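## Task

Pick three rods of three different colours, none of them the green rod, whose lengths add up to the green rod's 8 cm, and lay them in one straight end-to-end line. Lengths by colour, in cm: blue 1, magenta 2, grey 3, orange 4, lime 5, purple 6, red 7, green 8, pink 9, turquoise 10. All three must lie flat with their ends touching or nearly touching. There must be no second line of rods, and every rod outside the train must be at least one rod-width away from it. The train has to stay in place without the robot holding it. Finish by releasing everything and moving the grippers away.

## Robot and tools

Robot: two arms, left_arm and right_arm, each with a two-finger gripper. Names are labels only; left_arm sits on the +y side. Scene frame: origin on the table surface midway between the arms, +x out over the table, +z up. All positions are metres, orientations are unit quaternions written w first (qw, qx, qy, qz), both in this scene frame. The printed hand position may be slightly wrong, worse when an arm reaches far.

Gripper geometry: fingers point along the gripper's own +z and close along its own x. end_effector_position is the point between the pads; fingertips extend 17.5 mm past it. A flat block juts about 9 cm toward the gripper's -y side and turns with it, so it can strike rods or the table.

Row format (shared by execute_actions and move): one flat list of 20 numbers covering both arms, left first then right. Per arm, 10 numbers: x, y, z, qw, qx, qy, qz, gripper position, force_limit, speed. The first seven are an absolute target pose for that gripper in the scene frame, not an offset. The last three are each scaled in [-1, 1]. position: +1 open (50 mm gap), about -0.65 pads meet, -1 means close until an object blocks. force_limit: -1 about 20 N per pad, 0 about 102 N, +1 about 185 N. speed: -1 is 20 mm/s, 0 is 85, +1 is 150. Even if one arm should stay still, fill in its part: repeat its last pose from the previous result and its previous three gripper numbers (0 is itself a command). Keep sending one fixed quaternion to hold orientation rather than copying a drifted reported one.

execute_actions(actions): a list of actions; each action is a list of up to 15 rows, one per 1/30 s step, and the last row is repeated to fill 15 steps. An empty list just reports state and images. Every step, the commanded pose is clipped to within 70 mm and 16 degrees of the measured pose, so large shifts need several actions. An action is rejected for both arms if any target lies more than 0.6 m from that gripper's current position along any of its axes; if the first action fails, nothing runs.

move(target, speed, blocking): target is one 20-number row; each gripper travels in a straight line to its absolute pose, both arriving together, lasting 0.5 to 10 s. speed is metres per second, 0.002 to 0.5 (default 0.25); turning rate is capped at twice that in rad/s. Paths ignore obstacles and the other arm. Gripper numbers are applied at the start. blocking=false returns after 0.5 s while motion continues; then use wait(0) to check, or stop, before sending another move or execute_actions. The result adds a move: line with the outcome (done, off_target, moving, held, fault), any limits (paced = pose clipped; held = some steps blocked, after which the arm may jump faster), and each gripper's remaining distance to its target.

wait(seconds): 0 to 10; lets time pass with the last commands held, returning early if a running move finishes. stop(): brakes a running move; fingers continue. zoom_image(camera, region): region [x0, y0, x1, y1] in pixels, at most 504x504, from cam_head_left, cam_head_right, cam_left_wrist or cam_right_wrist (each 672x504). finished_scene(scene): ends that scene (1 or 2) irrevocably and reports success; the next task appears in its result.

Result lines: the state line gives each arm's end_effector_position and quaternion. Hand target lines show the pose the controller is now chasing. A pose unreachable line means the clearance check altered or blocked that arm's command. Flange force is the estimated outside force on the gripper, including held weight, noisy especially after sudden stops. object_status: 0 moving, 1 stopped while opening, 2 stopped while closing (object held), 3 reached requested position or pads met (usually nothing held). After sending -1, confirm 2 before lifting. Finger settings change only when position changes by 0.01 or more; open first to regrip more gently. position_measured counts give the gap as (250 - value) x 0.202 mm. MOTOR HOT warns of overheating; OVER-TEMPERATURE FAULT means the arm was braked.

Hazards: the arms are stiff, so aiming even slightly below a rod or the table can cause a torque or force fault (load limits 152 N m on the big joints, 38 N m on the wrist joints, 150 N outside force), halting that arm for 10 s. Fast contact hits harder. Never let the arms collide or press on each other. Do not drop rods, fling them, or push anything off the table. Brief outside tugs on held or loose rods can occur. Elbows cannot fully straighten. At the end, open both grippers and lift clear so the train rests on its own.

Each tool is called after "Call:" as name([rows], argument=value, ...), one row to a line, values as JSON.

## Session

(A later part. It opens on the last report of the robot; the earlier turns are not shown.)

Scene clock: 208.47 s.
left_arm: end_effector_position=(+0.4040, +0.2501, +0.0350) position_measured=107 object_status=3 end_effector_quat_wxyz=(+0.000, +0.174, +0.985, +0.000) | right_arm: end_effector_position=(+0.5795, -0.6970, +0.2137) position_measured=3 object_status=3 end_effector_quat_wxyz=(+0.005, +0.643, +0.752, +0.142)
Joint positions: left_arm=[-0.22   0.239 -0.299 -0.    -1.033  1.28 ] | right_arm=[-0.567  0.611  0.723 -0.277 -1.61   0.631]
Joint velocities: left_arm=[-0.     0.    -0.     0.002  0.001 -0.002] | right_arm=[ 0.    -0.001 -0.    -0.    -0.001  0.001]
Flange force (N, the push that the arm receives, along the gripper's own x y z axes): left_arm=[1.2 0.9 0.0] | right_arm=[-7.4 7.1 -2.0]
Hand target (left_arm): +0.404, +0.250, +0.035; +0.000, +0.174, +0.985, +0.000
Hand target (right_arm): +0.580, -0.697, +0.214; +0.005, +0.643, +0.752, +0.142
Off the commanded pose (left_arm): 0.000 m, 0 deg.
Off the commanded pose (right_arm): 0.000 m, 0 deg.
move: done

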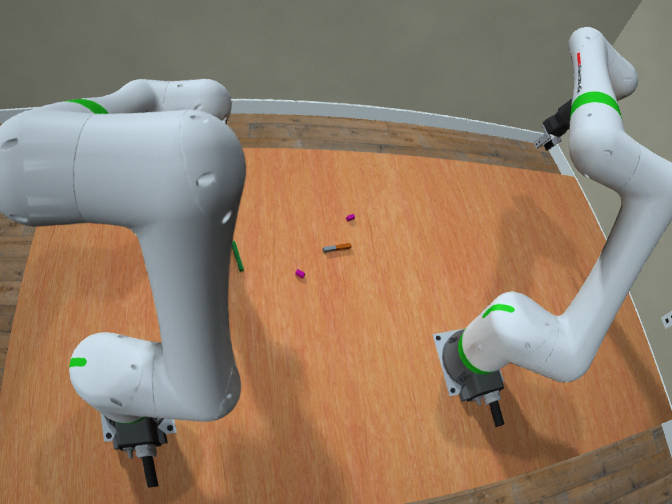

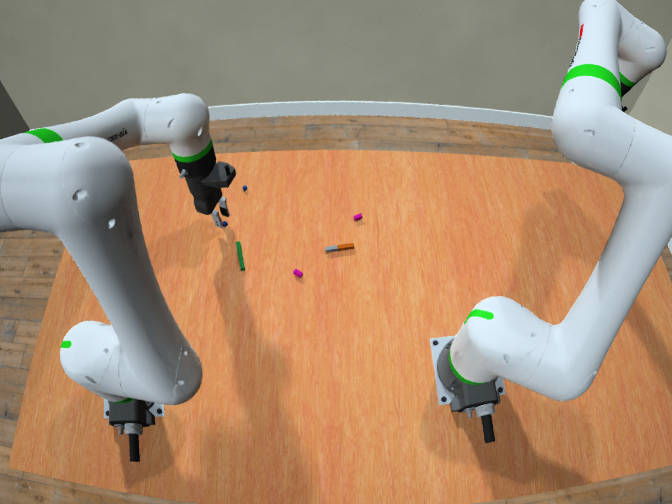

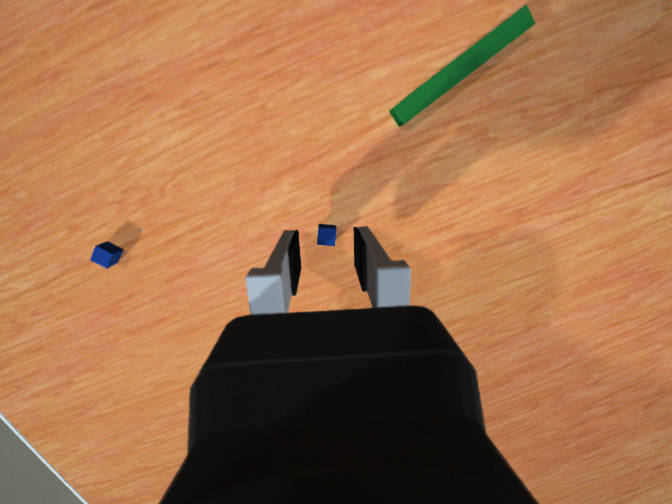

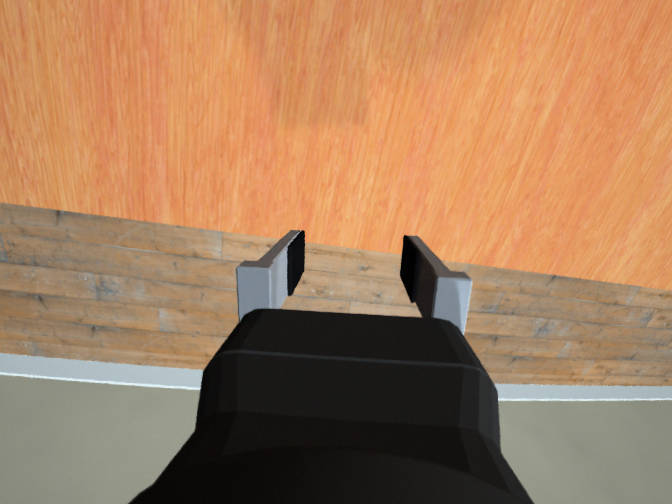

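Call:
move(target=[0.4054,0.2538,0.020,0,0.174,0.985,0,0.3,-0.6,0,0.5795,-0.697,0.2137,0.005,0.643,0.752,0.142,1,0,0], speed=0.03)

Call:
execute_actions([
  [[0.4054,0.2538,0.020,0,0.174,0.985,0,-1,-0.6,-0.3,0.5795,-0.697,0.2137,0.005,0.643,0.752,0.142,1,0,0]],
  [[0.4054,0.2538,0.020,0,0.174,0.985,0,-1,-0.6,-0.3,0.5795,-0.697,0.2137,0.005,0.643,0.752,0.142,1,0,0]],
])

Call:
zoom_image(camera="cam_left_wrist", region=[270,200,390,300])

Scene clock: 222.70 s.
left_arm: end_effector_position=(+0.4054, +0.2538, +0.0200) position_measured=107 object_status=3 end_effector_quat_wxyz=(+0.000, +0.174, +0.985, +0.000) | right_arm: end_effector_position=(+0.5795, -0.6970, +0.2137) position_measured=3 object_status=3 end_effector_quat_wxyz=(+0.005, +0.643, +0.752, +0.142)
Joint positions: left_arm=[-0.212  0.26  -0.313 -0.    -0.998  1.272] | right_arm=[-0.567  0.611  0.723 -0.277 -1.61   0.631]
Joint velocities: left_arm=[ 0.  0.  0. -0.  0. -0.] | right_arm=[-0.    -0.     0.    -0.    -0.    -0.001]
Flange force (N, the push that the arm receives, along the gripper's own x y z axes): left_arm=[-1.5 1.0 -0.7] | right_arm=[-2.0 1.2 -0.2]
Hand target (left_arm): +0.405, +0.254, +0.020; +0.000, +0.174, +0.985, +0.000
Hand target (right_arm): +0.580, -0.697, +0.214; +0.005, +0.643, +0.752, +0.142
Off the commanded pose (left_arm): 0.000 m, 0 deg.
Off the commanded pose (right_arm): 0.000 m, 0 deg.
move: done

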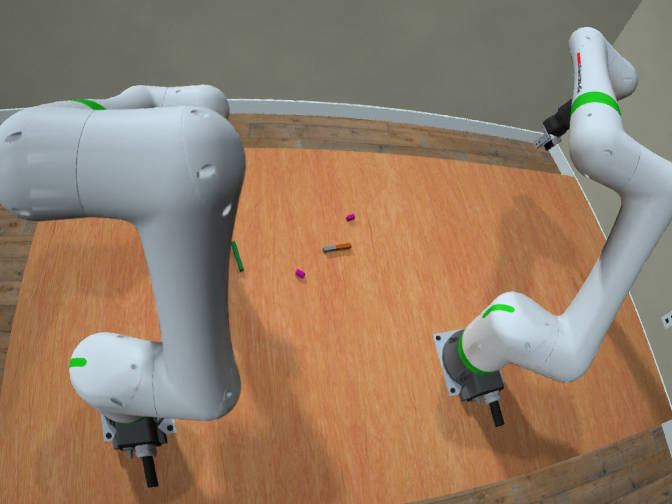

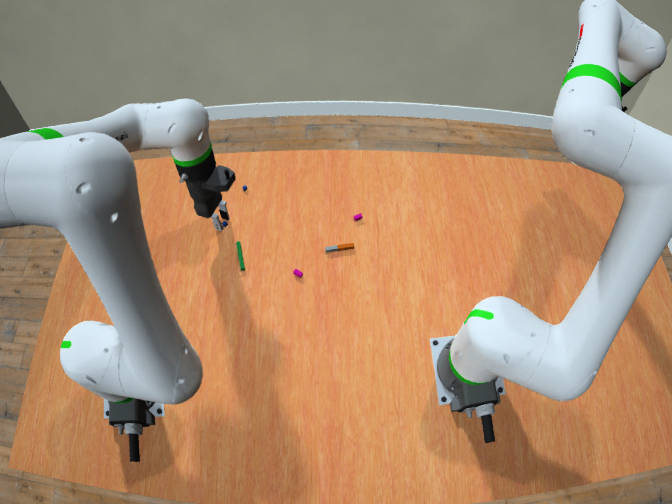

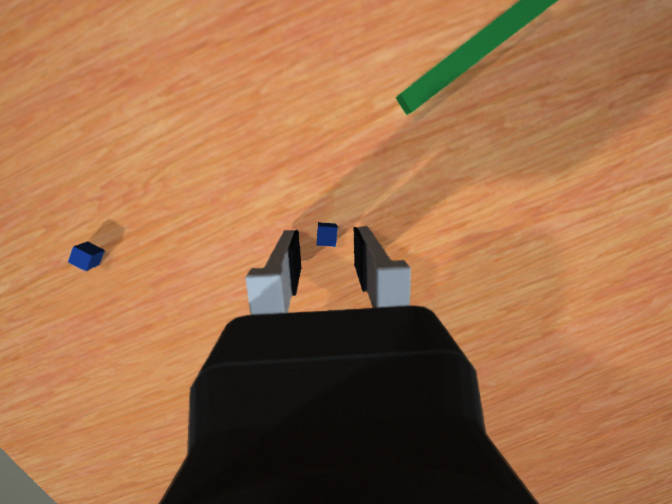

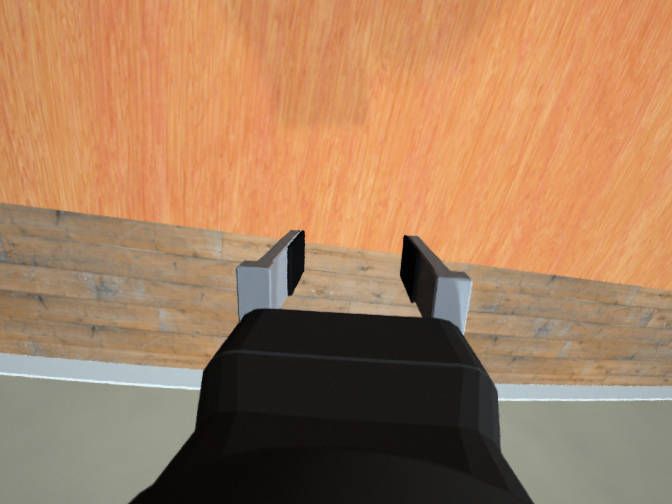

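Scene clock: 223.70 s.
left_arm: end_effector_position=(+0.4054, +0.2538, +0.0200) position_measured=208 object_status=2 end_effector_quat_wxyz=(-0.000, +0.174, +0.985, -0.000) | right_arm: end_effector_position=(+0.5795, -0.6970, +0.2137) position_measured=3 object_status=3 end_effector_quat_wxyz=(+0.005, +0.643, +0.752, +0.142)
Joint positions: left_arm=[-0.212  0.26  -0.313  0.    -0.998  1.272] | right_arm=[-0.567  0.611  0.723 -0.277 -1.61   0.631]
Joint velocities: left_arm=[-0.001 -0.    -0.    -0.    -0.    -0.   ] | right_arm=[-0.001 -0.    -0.     0.    -0.    -0.001]
Flange force (N, the push that the arm receives, along the gripper's own x y z axes): left_arm=[-2.5 0.8 -0.9] | right_arm=[-1.7 0.2 -0.3]
Flange force at the end of the 1st action (N, along the gripper's axes at the end of the call): left_arm=[-0.1 0.3 -0.2] | right_arm=[-5.8 5.2 -1.4]
Hand target (left_arm): +0.405, +0.254, +0.020; +0.000, +0.174, +0.985, -0.000
Hand target (right_arm): +0.580, -0.697, +0.214; +0.005, +0.643, +0.752, +0.142
Off the commanded pose (left_arm): 0.000 m, 0 deg.
Off the commanded pose (right_arm): 0.000 m, 0 deg.

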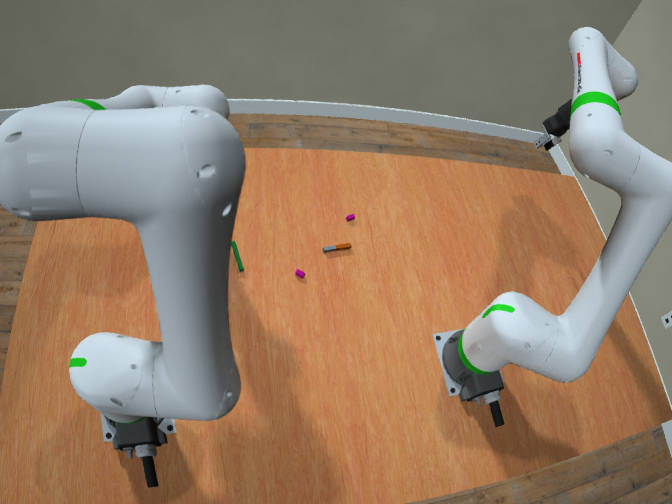

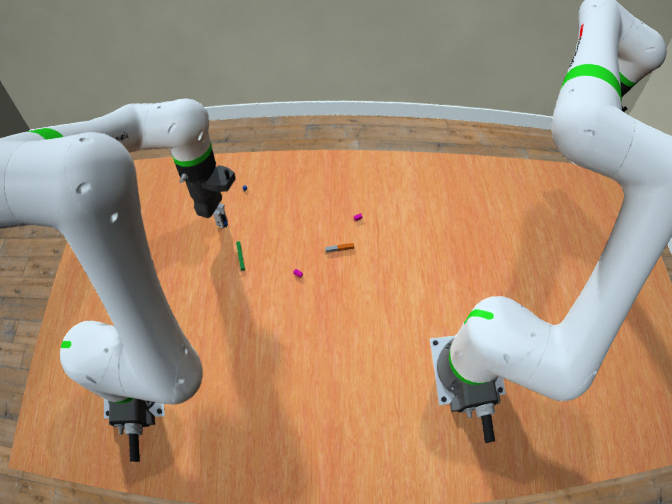

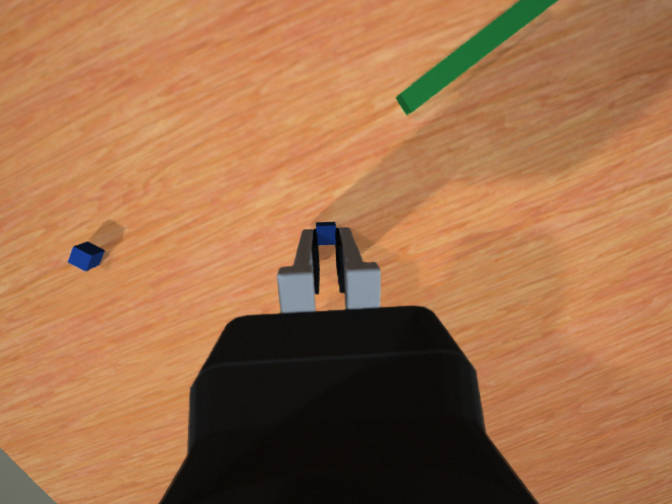

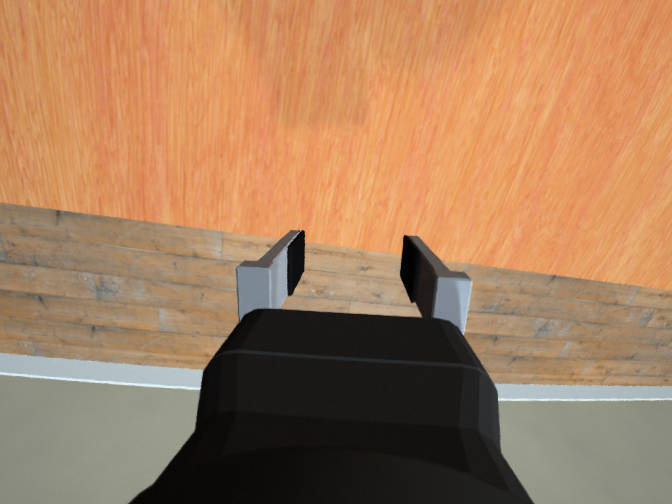

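Region (270, 200, 390, 300) of cam_left_wrist's 672x504 image, scaled by 4.200, with more detail than that image has.

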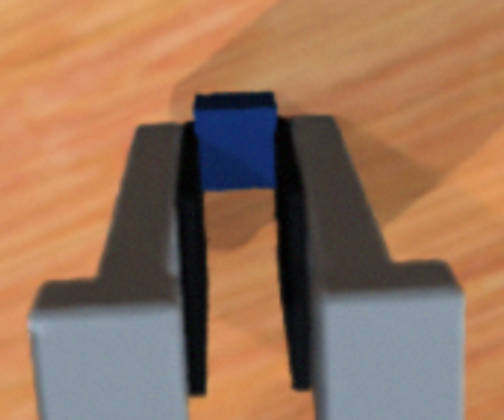

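Call:
move(target=[0.4054,0.2538,0.07,0,0.174,0.985,0,-1,-0.6,-0.3,0.5795,-0.697,0.2137,0.005,0.643,0.752,0.142,1,0,0], speed=0.15)

Call:
move(target=[0.3187,0.0002,0.05,0,-0.096,0.995,0,-1,-0.6,-0.3,0.5795,-0.697,0.2137,0.005,0.643,0.752,0.142,1,0,0])

Call:
move(target=[0.3187,0.0002,0.021,0,-0.096,0.995,0,-1,-0.6,-0.3,0.5795,-0.697,0.2137,0.005,0.643,0.752,0.142,1,0,0], speed=0.03)

Call:
zoom_image(camera="cam_left_wrist", region=[270,160,390,280])

Scene clock: 234.33 s.
left_arm: end_effector_position=(+0.4055, +0.2537, +0.0700) position_measured=208 object_status=2 end_effector_quat_wxyz=(-0.000, +0.174, +0.985, -0.000) | right_arm: end_effector_position=(+0.5795, -0.6970, +0.2137) position_measured=3 object_status=3 end_effector_quat_wxyz=(+0.005, +0.643, +0.752, +0.142)
Joint positions: left_arm=[-0.212  0.198 -0.257  0.    -1.116  1.271] | right_arm=[-0.567  0.611  0.723 -0.277 -1.61   0.631]
Joint velocities: left_arm=[ 0.    -0.001  0.001 -0.001 -0.001 -0.   ] | right_arm=[ 0.001  0.    -0.     0.001  0.001 -0.001]
Flange force (N, the push that the arm receives, along the gripper's own x y z axes): left_arm=[-0.5 1.4 -0.6] | right_arm=[0.3 -0.3 3.0]
Hand target (left_arm): +0.406, +0.254, +0.070; +0.000, +0.174, +0.985, -0.000
Hand target (right_arm): +0.580, -0.697, +0.214; +0.005, +0.643, +0.752, +0.142
Off the commanded pose (left_arm): 0.000 m, 0 deg.
Off the commanded pose (right_arm): 0.000 m, 0 deg.
move: done

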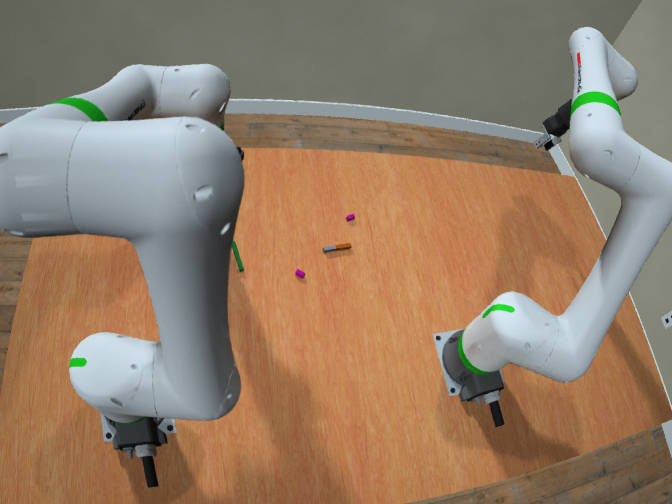

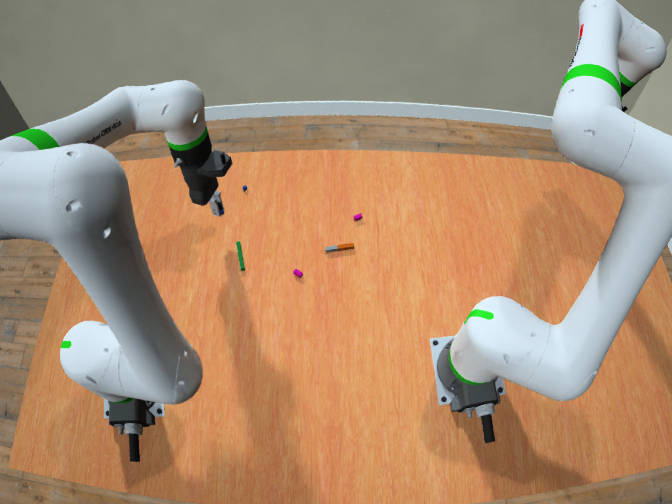

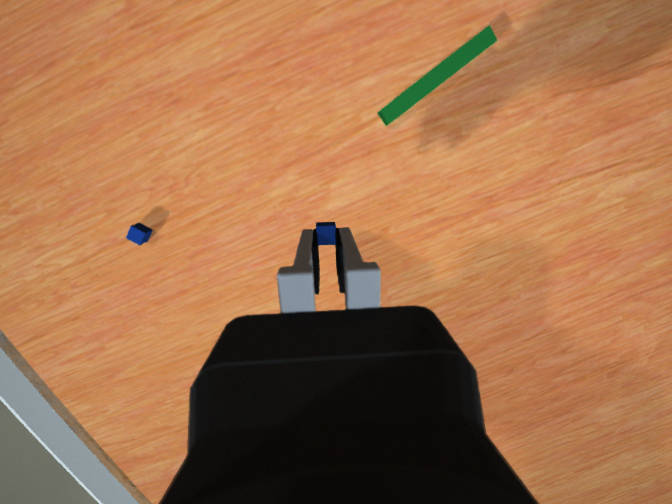

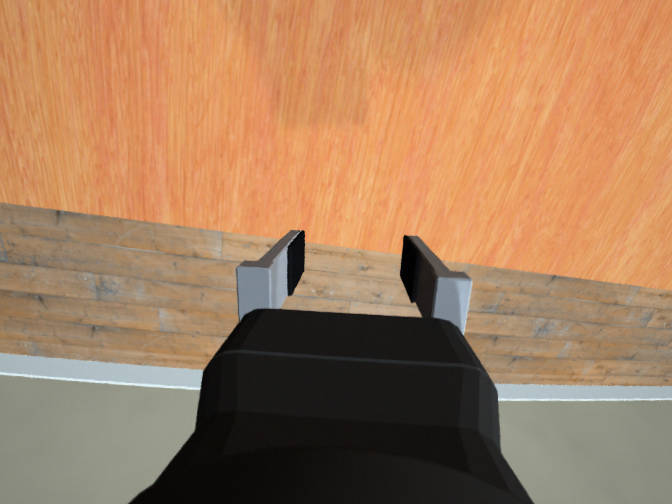

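Scene clock: 235.90 s.
left_arm: end_effector_position=(+0.3181, +0.0001, +0.0498) position_measured=208 object_status=2 end_effector_quat_wxyz=(-0.001, -0.096, +0.995, +0.000) | right_arm: end_effector_position=(+0.5795, -0.6970, +0.2137) position_measured=3 object_status=3 end_effector_quat_wxyz=(+0.005, +0.643, +0.752, +0.142)
Joint positions: left_arm=[-0.766  0.353 -0.11   0.    -1.109  2.368] | right_arm=[-0.567  0.611  0.723 -0.277 -1.61   0.631]
Joint velocities: left_arm=[-0.002  0.     0.002 -0.001 -0.001  0.   ] | right_arm=[ 0.001  0.001 -0.    -0.     0.001 -0.   ]
Flange force (N, the push that the arm receives, along the gripper's own x y z axes): left_arm=[-2.2 -1.5 -1.7] | right_arm=[-7.5 5.8 -0.8]
Hand target (left_arm): +0.318, +0.000, +0.050; -0.001, -0.096, +0.995, +0.000
Hand target (right_arm): +0.580, -0.697, +0.214; +0.005, +0.643, +0.752, +0.142
Off the commanded pose (left_arm): 0.001 m, 0 deg.
Off the commanded pose (right_arm): 0.000 m, 0 deg.
move: done

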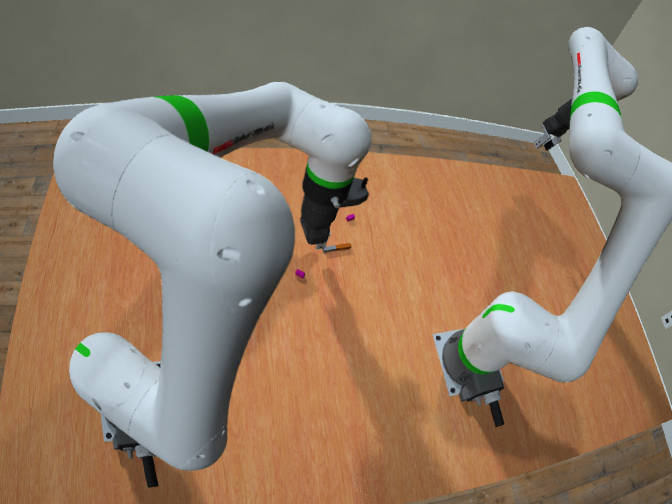

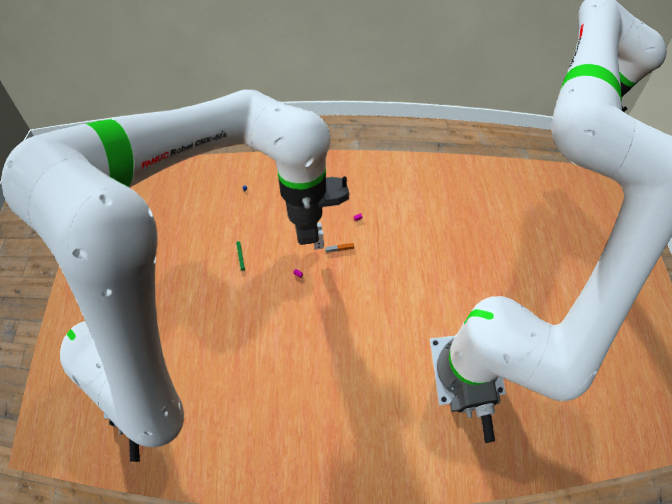

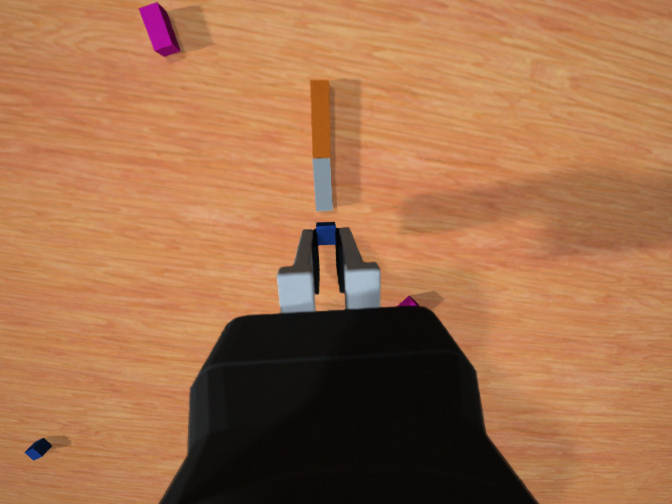

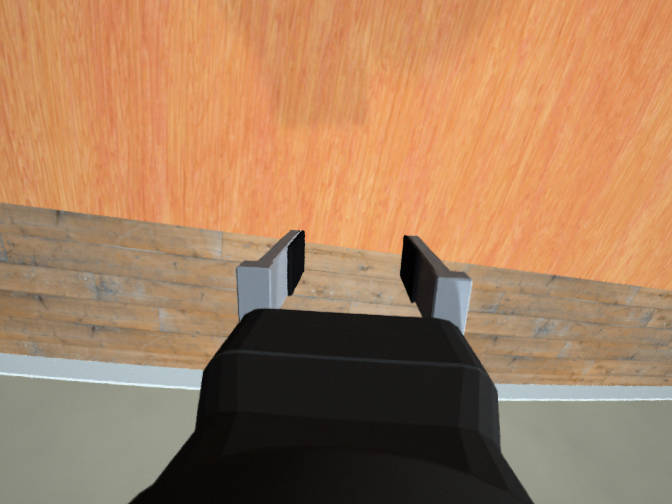

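Scene clock: 237.13 s.
left_arm: end_effector_position=(+0.3187, +0.0003, +0.0210) position_measured=208 object_status=2 end_effector_quat_wxyz=(+0.000, -0.096, +0.995, +0.000) | right_arm: end_effector_position=(+0.5795, -0.6970, +0.2137) position_measured=3 object_status=3 end_effector_quat_wxyz=(+0.005, +0.643, +0.752, +0.142)
Joint positions: left_arm=[-0.765  0.386 -0.14  -0.    -1.045  2.367] | right_arm=[-0.567  0.611  0.723 -0.277 -1.61   0.631]
Joint velocities: left_arm=[-0.001  0.     0.    -0.     0.001  0.   ] | right_arm=[ 0.001  0.     0.     0.    -0.002  0.   ]
Flange force (N, the push that the arm receives, along the gripper's own x y z axes): left_arm=[-2.7 -2.4 -0.6] | right_arm=[-0.2 -0.7 1.2]
Hand target (left_arm): +0.319, +0.000, +0.021; +0.000, -0.096, +0.995, +0.000
Hand target (right_arm): +0.580, -0.697, +0.214; +0.005, +0.643, +0.752, +0.142
Off the commanded pose (left_arm): 0.000 m, 0 deg.
Off the commanded pose (right_arm): 0.000 m, 0 deg.
move: done

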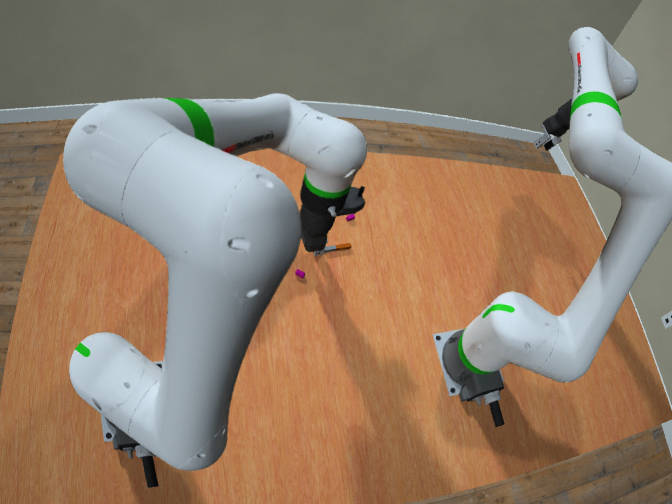

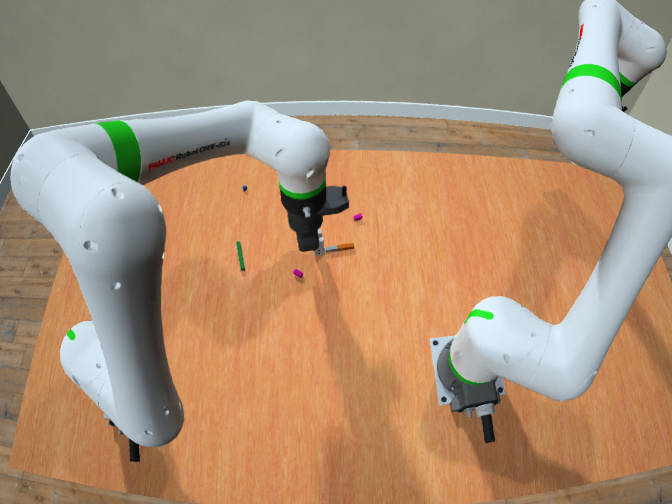

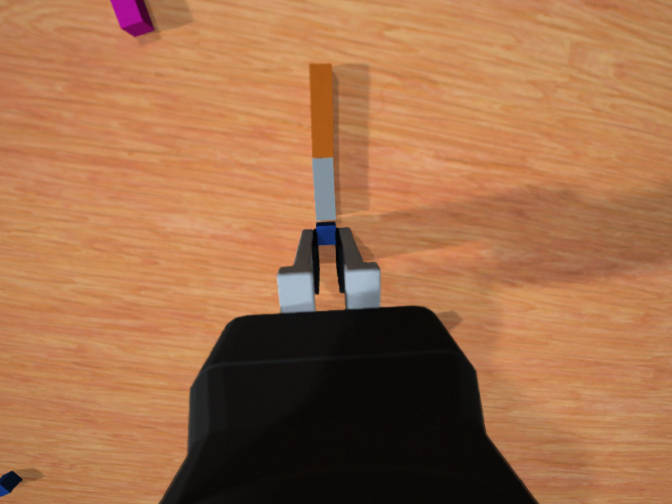

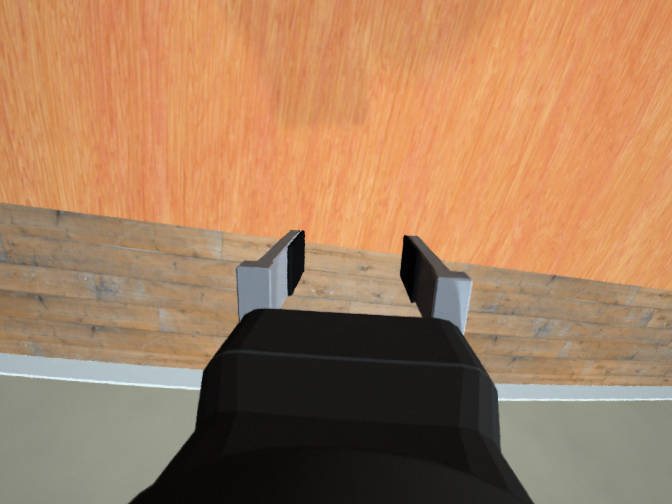

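Region (270, 160, 390, 280) of cam_left_wrist's 672x504 image, scaled by 4.200, with more detail than that image has.

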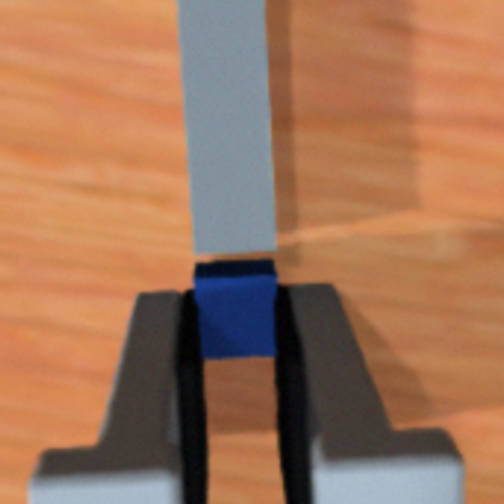

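Call:
move(target=[0.3192,-0.0025,0.020,0,-0.096,0.995,0,-1,-0.6,-0.3,0.5795,-0.697,0.2137,0.005,0.643,0.752,0.142,1,0,0], speed=0.005)

Call:
zoom_image(camera="cam_left_wrist", region=[270,160,390,280])

Scene clock: 248.80 s.
left_arm: end_effector_position=(+0.3192, -0.0025, +0.0200) position_measured=208 object_status=2 end_effector_quat_wxyz=(+0.000, -0.096, +0.995, -0.000) | right_arm: end_effector_position=(+0.5795, -0.6970, +0.2137) position_measured=3 object_status=3 end_effector_quat_wxyz=(+0.005, +0.643, +0.752, +0.142)
Joint positions: left_arm=[-0.769  0.393 -0.133  0.    -1.045  2.371] | right_arm=[-0.567  0.611  0.723 -0.277 -1.61   0.631]
Joint velocities: left_arm=[ 0.     0.     0.001  0.     0.    -0.001] | right_arm=[ 0.    -0.001 -0.     0.001 -0.     0.001]
Flange force (N, the push that the arm receives, along the gripper's own x y z axes): left_arm=[-1.7 -1.2 -1.5] | right_arm=[-6.4 4.5 -0.9]
Hand target (left_arm): +0.319, -0.002, +0.020; -0.000, -0.096, +0.995, +0.000
Hand target (right_arm): +0.580, -0.697, +0.214; +0.005, +0.643, +0.752, +0.142
Off the commanded pose (left_arm): 0.000 m, 0 deg.
Off the commanded pose (right_arm): 0.000 m, 0 deg.
move: done

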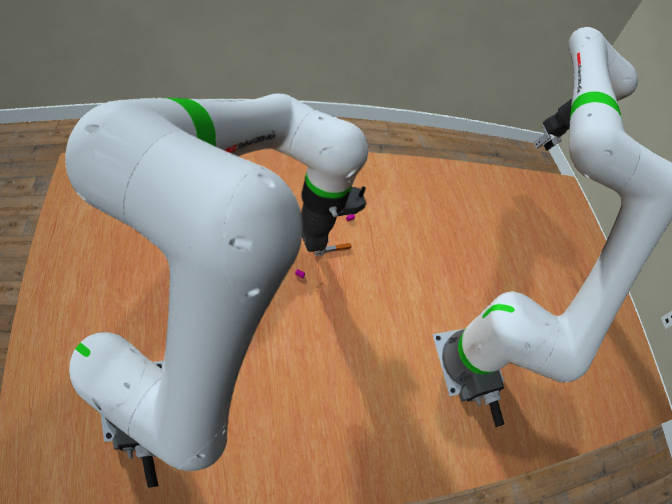

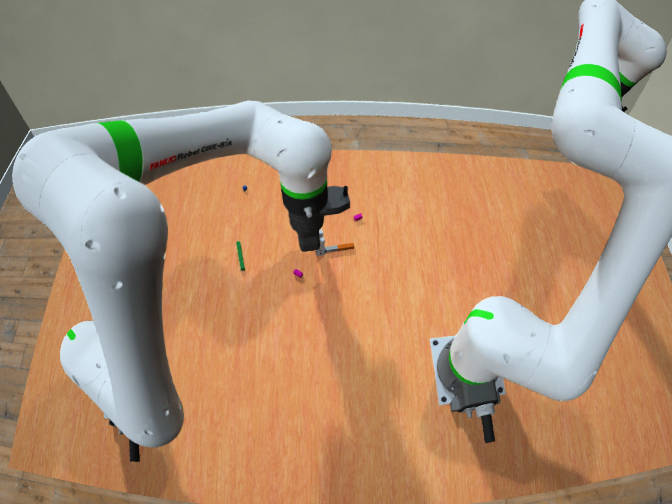

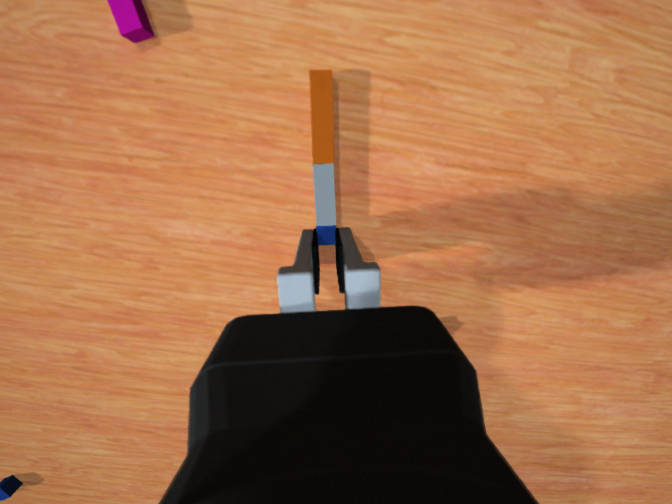

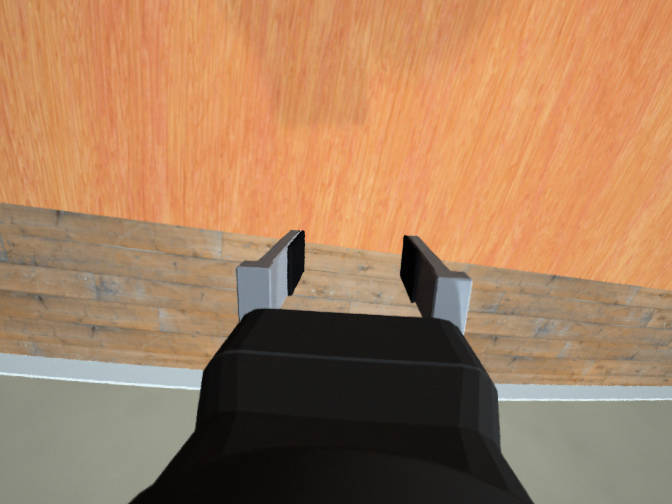

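Region (270, 160, 390, 280) of cam_left_wrist's 672x504 image, scaled by 4.200, with more detail than that image has.

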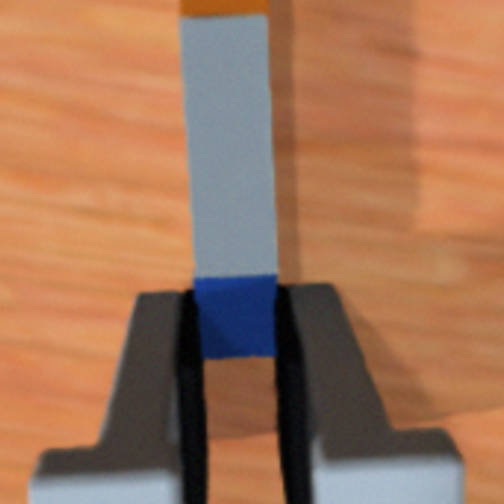

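Call:
execute_actions([
  [[0.3192,-0.0025,0.020,0,-0.096,0.995,0,0,-0.6,-0.5,0.5795,-0.697,0.2137,0.005,0.643,0.752,0.142,1,0,0]],
  [[0.3192,-0.0025,0.020,0,-0.096,0.995,0,0,-0.6,-0.5,0.5795,-0.697,0.2137,0.005,0.643,0.752,0.142,1,0,0]],
])

Call:
move(target=[0.3192,0.01,0.12,0,-0.096,0.995,0,0,-0.6,-0.5,0.5795,-0.697,0.2137,0.005,0.643,0.752,0.142,1,0,0], speed=0.12)

Scene clock: 257.47 s.
left_arm: end_effector_position=(+0.3192, -0.0025, +0.0200) position_measured=152 object_status=3 end_effector_quat_wxyz=(-0.000, -0.096, +0.995, +0.000) | right_arm: end_effector_position=(+0.5795, -0.6970, +0.2137) position_measured=3 object_status=3 end_effector_quat_wxyz=(+0.005, +0.643, +0.752, +0.142)
Joint positions: left_arm=[-0.769  0.393 -0.133 -0.    -1.045  2.371] | right_arm=[-0.567  0.611  0.723 -0.277 -1.61   0.631]
Joint velocities: left_arm=[-0.001  0.    -0.    -0.    -0.    -0.001] | right_arm=[-0.     0.001 -0.     0.001  0.    -0.   ]
Flange force (N, the push that the arm receives, along the gripper's own x y z axes): left_arm=[-3.0 -0.9 -1.3] | right_arm=[-4.7 2.9 -0.6]
Flange force at the end of the 1st action (N, along the gripper's axes at the end of the call): left_arm=[-1.7 -2.9 -1.7] | right_arm=[-6.7 4.8 -1.4]
Hand target (left_arm): +0.319, -0.003, +0.020; +0.000, -0.096, +0.995, +0.000
Hand target (right_arm): +0.579, -0.697, +0.214; +0.005, +0.643, +0.752, +0.142
Off the commanded pose (left_arm): 0.000 m, 0 deg.
Off the commanded pose (right_arm): 0.000 m, 0 deg.

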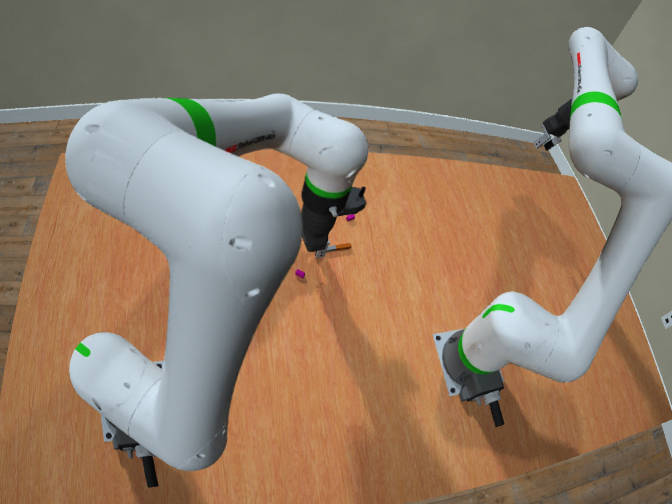

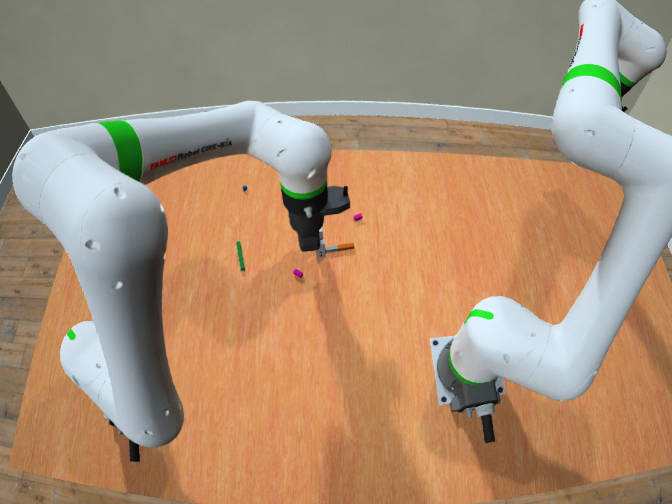

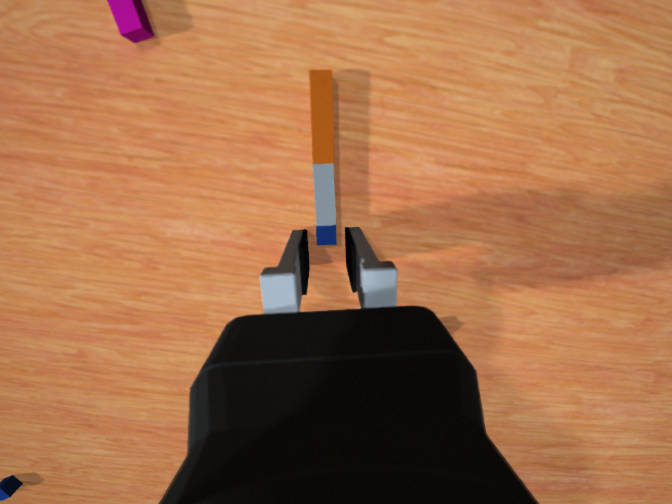

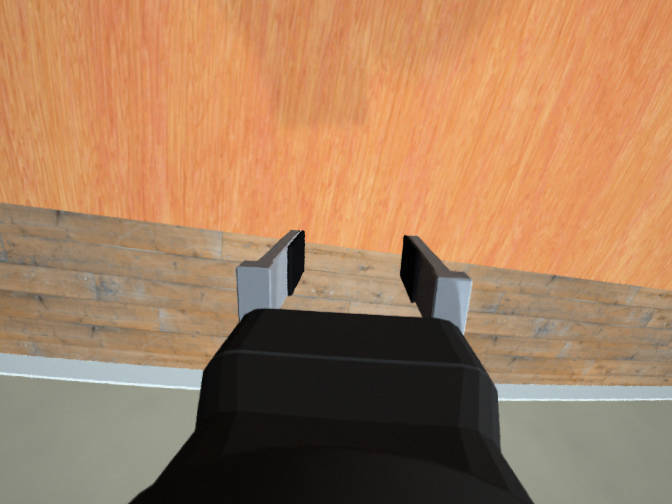

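Scene clock: 258.63 s.
left_arm: end_effector_position=(+0.3193, +0.0098, +0.1200) position_measured=152 object_status=3 end_effector_quat_wxyz=(-0.000, -0.096, +0.995, -0.000) | right_arm: end_effector_position=(+0.5795, -0.6970, +0.2137) position_measured=3 object_status=3 end_effector_quat_wxyz=(+0.005, +0.643, +0.752, +0.142)
Joint positions: left_arm=[-0.749  0.272 -0.04   0.    -1.259  2.35 ] | right_arm=[-0.567  0.611  0.723 -0.277 -1.61   0.631]
Joint velocities: left_arm=[-0.    -0.001  0.001 -0.002 -0.001  0.   ] | right_arm=[ 0.    -0.    -0.    -0.    -0.001  0.   ]
Flange force (N, the push that the arm receives, along the gripper's own x y z axes): left_arm=[-0.7 -0.7 -1.3] | right_arm=[-2.8 1.7 -0.4]
Hand target (left_arm): +0.319, +0.010, +0.120; -0.000, -0.096, +0.995, -0.000
Hand target (right_arm): +0.580, -0.697, +0.214; +0.005, +0.643, +0.752, +0.142
Off the commanded pose (left_arm): 0.000 m, 0 deg.
Off the commanded pose (right_arm): 0.000 m, 0 deg.
move: done

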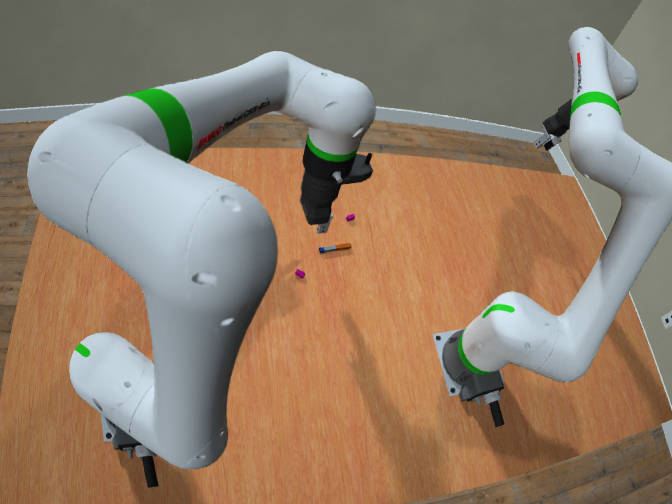

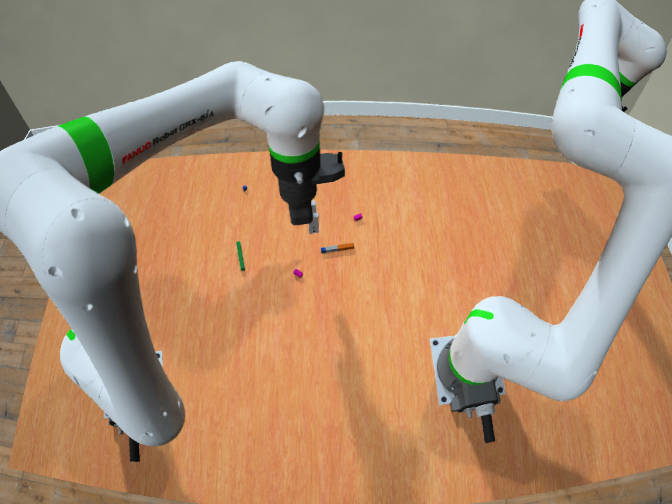

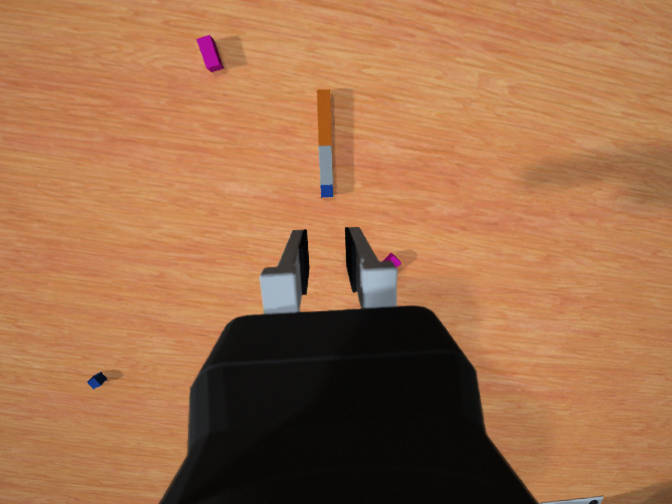

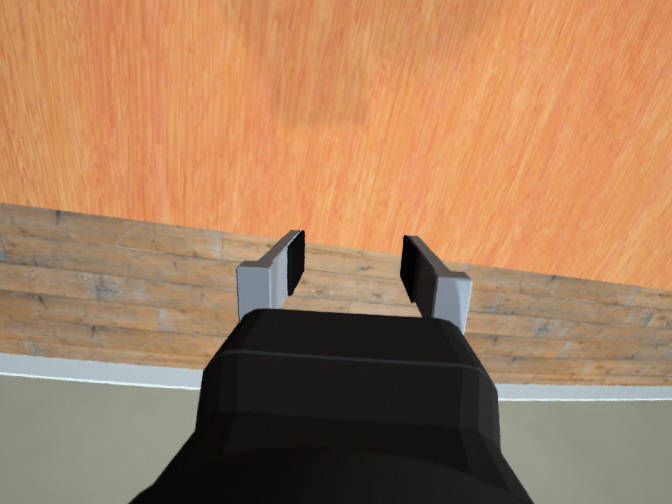

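Call:
finished_scene(scene=1)

The scene is finished: the task was done.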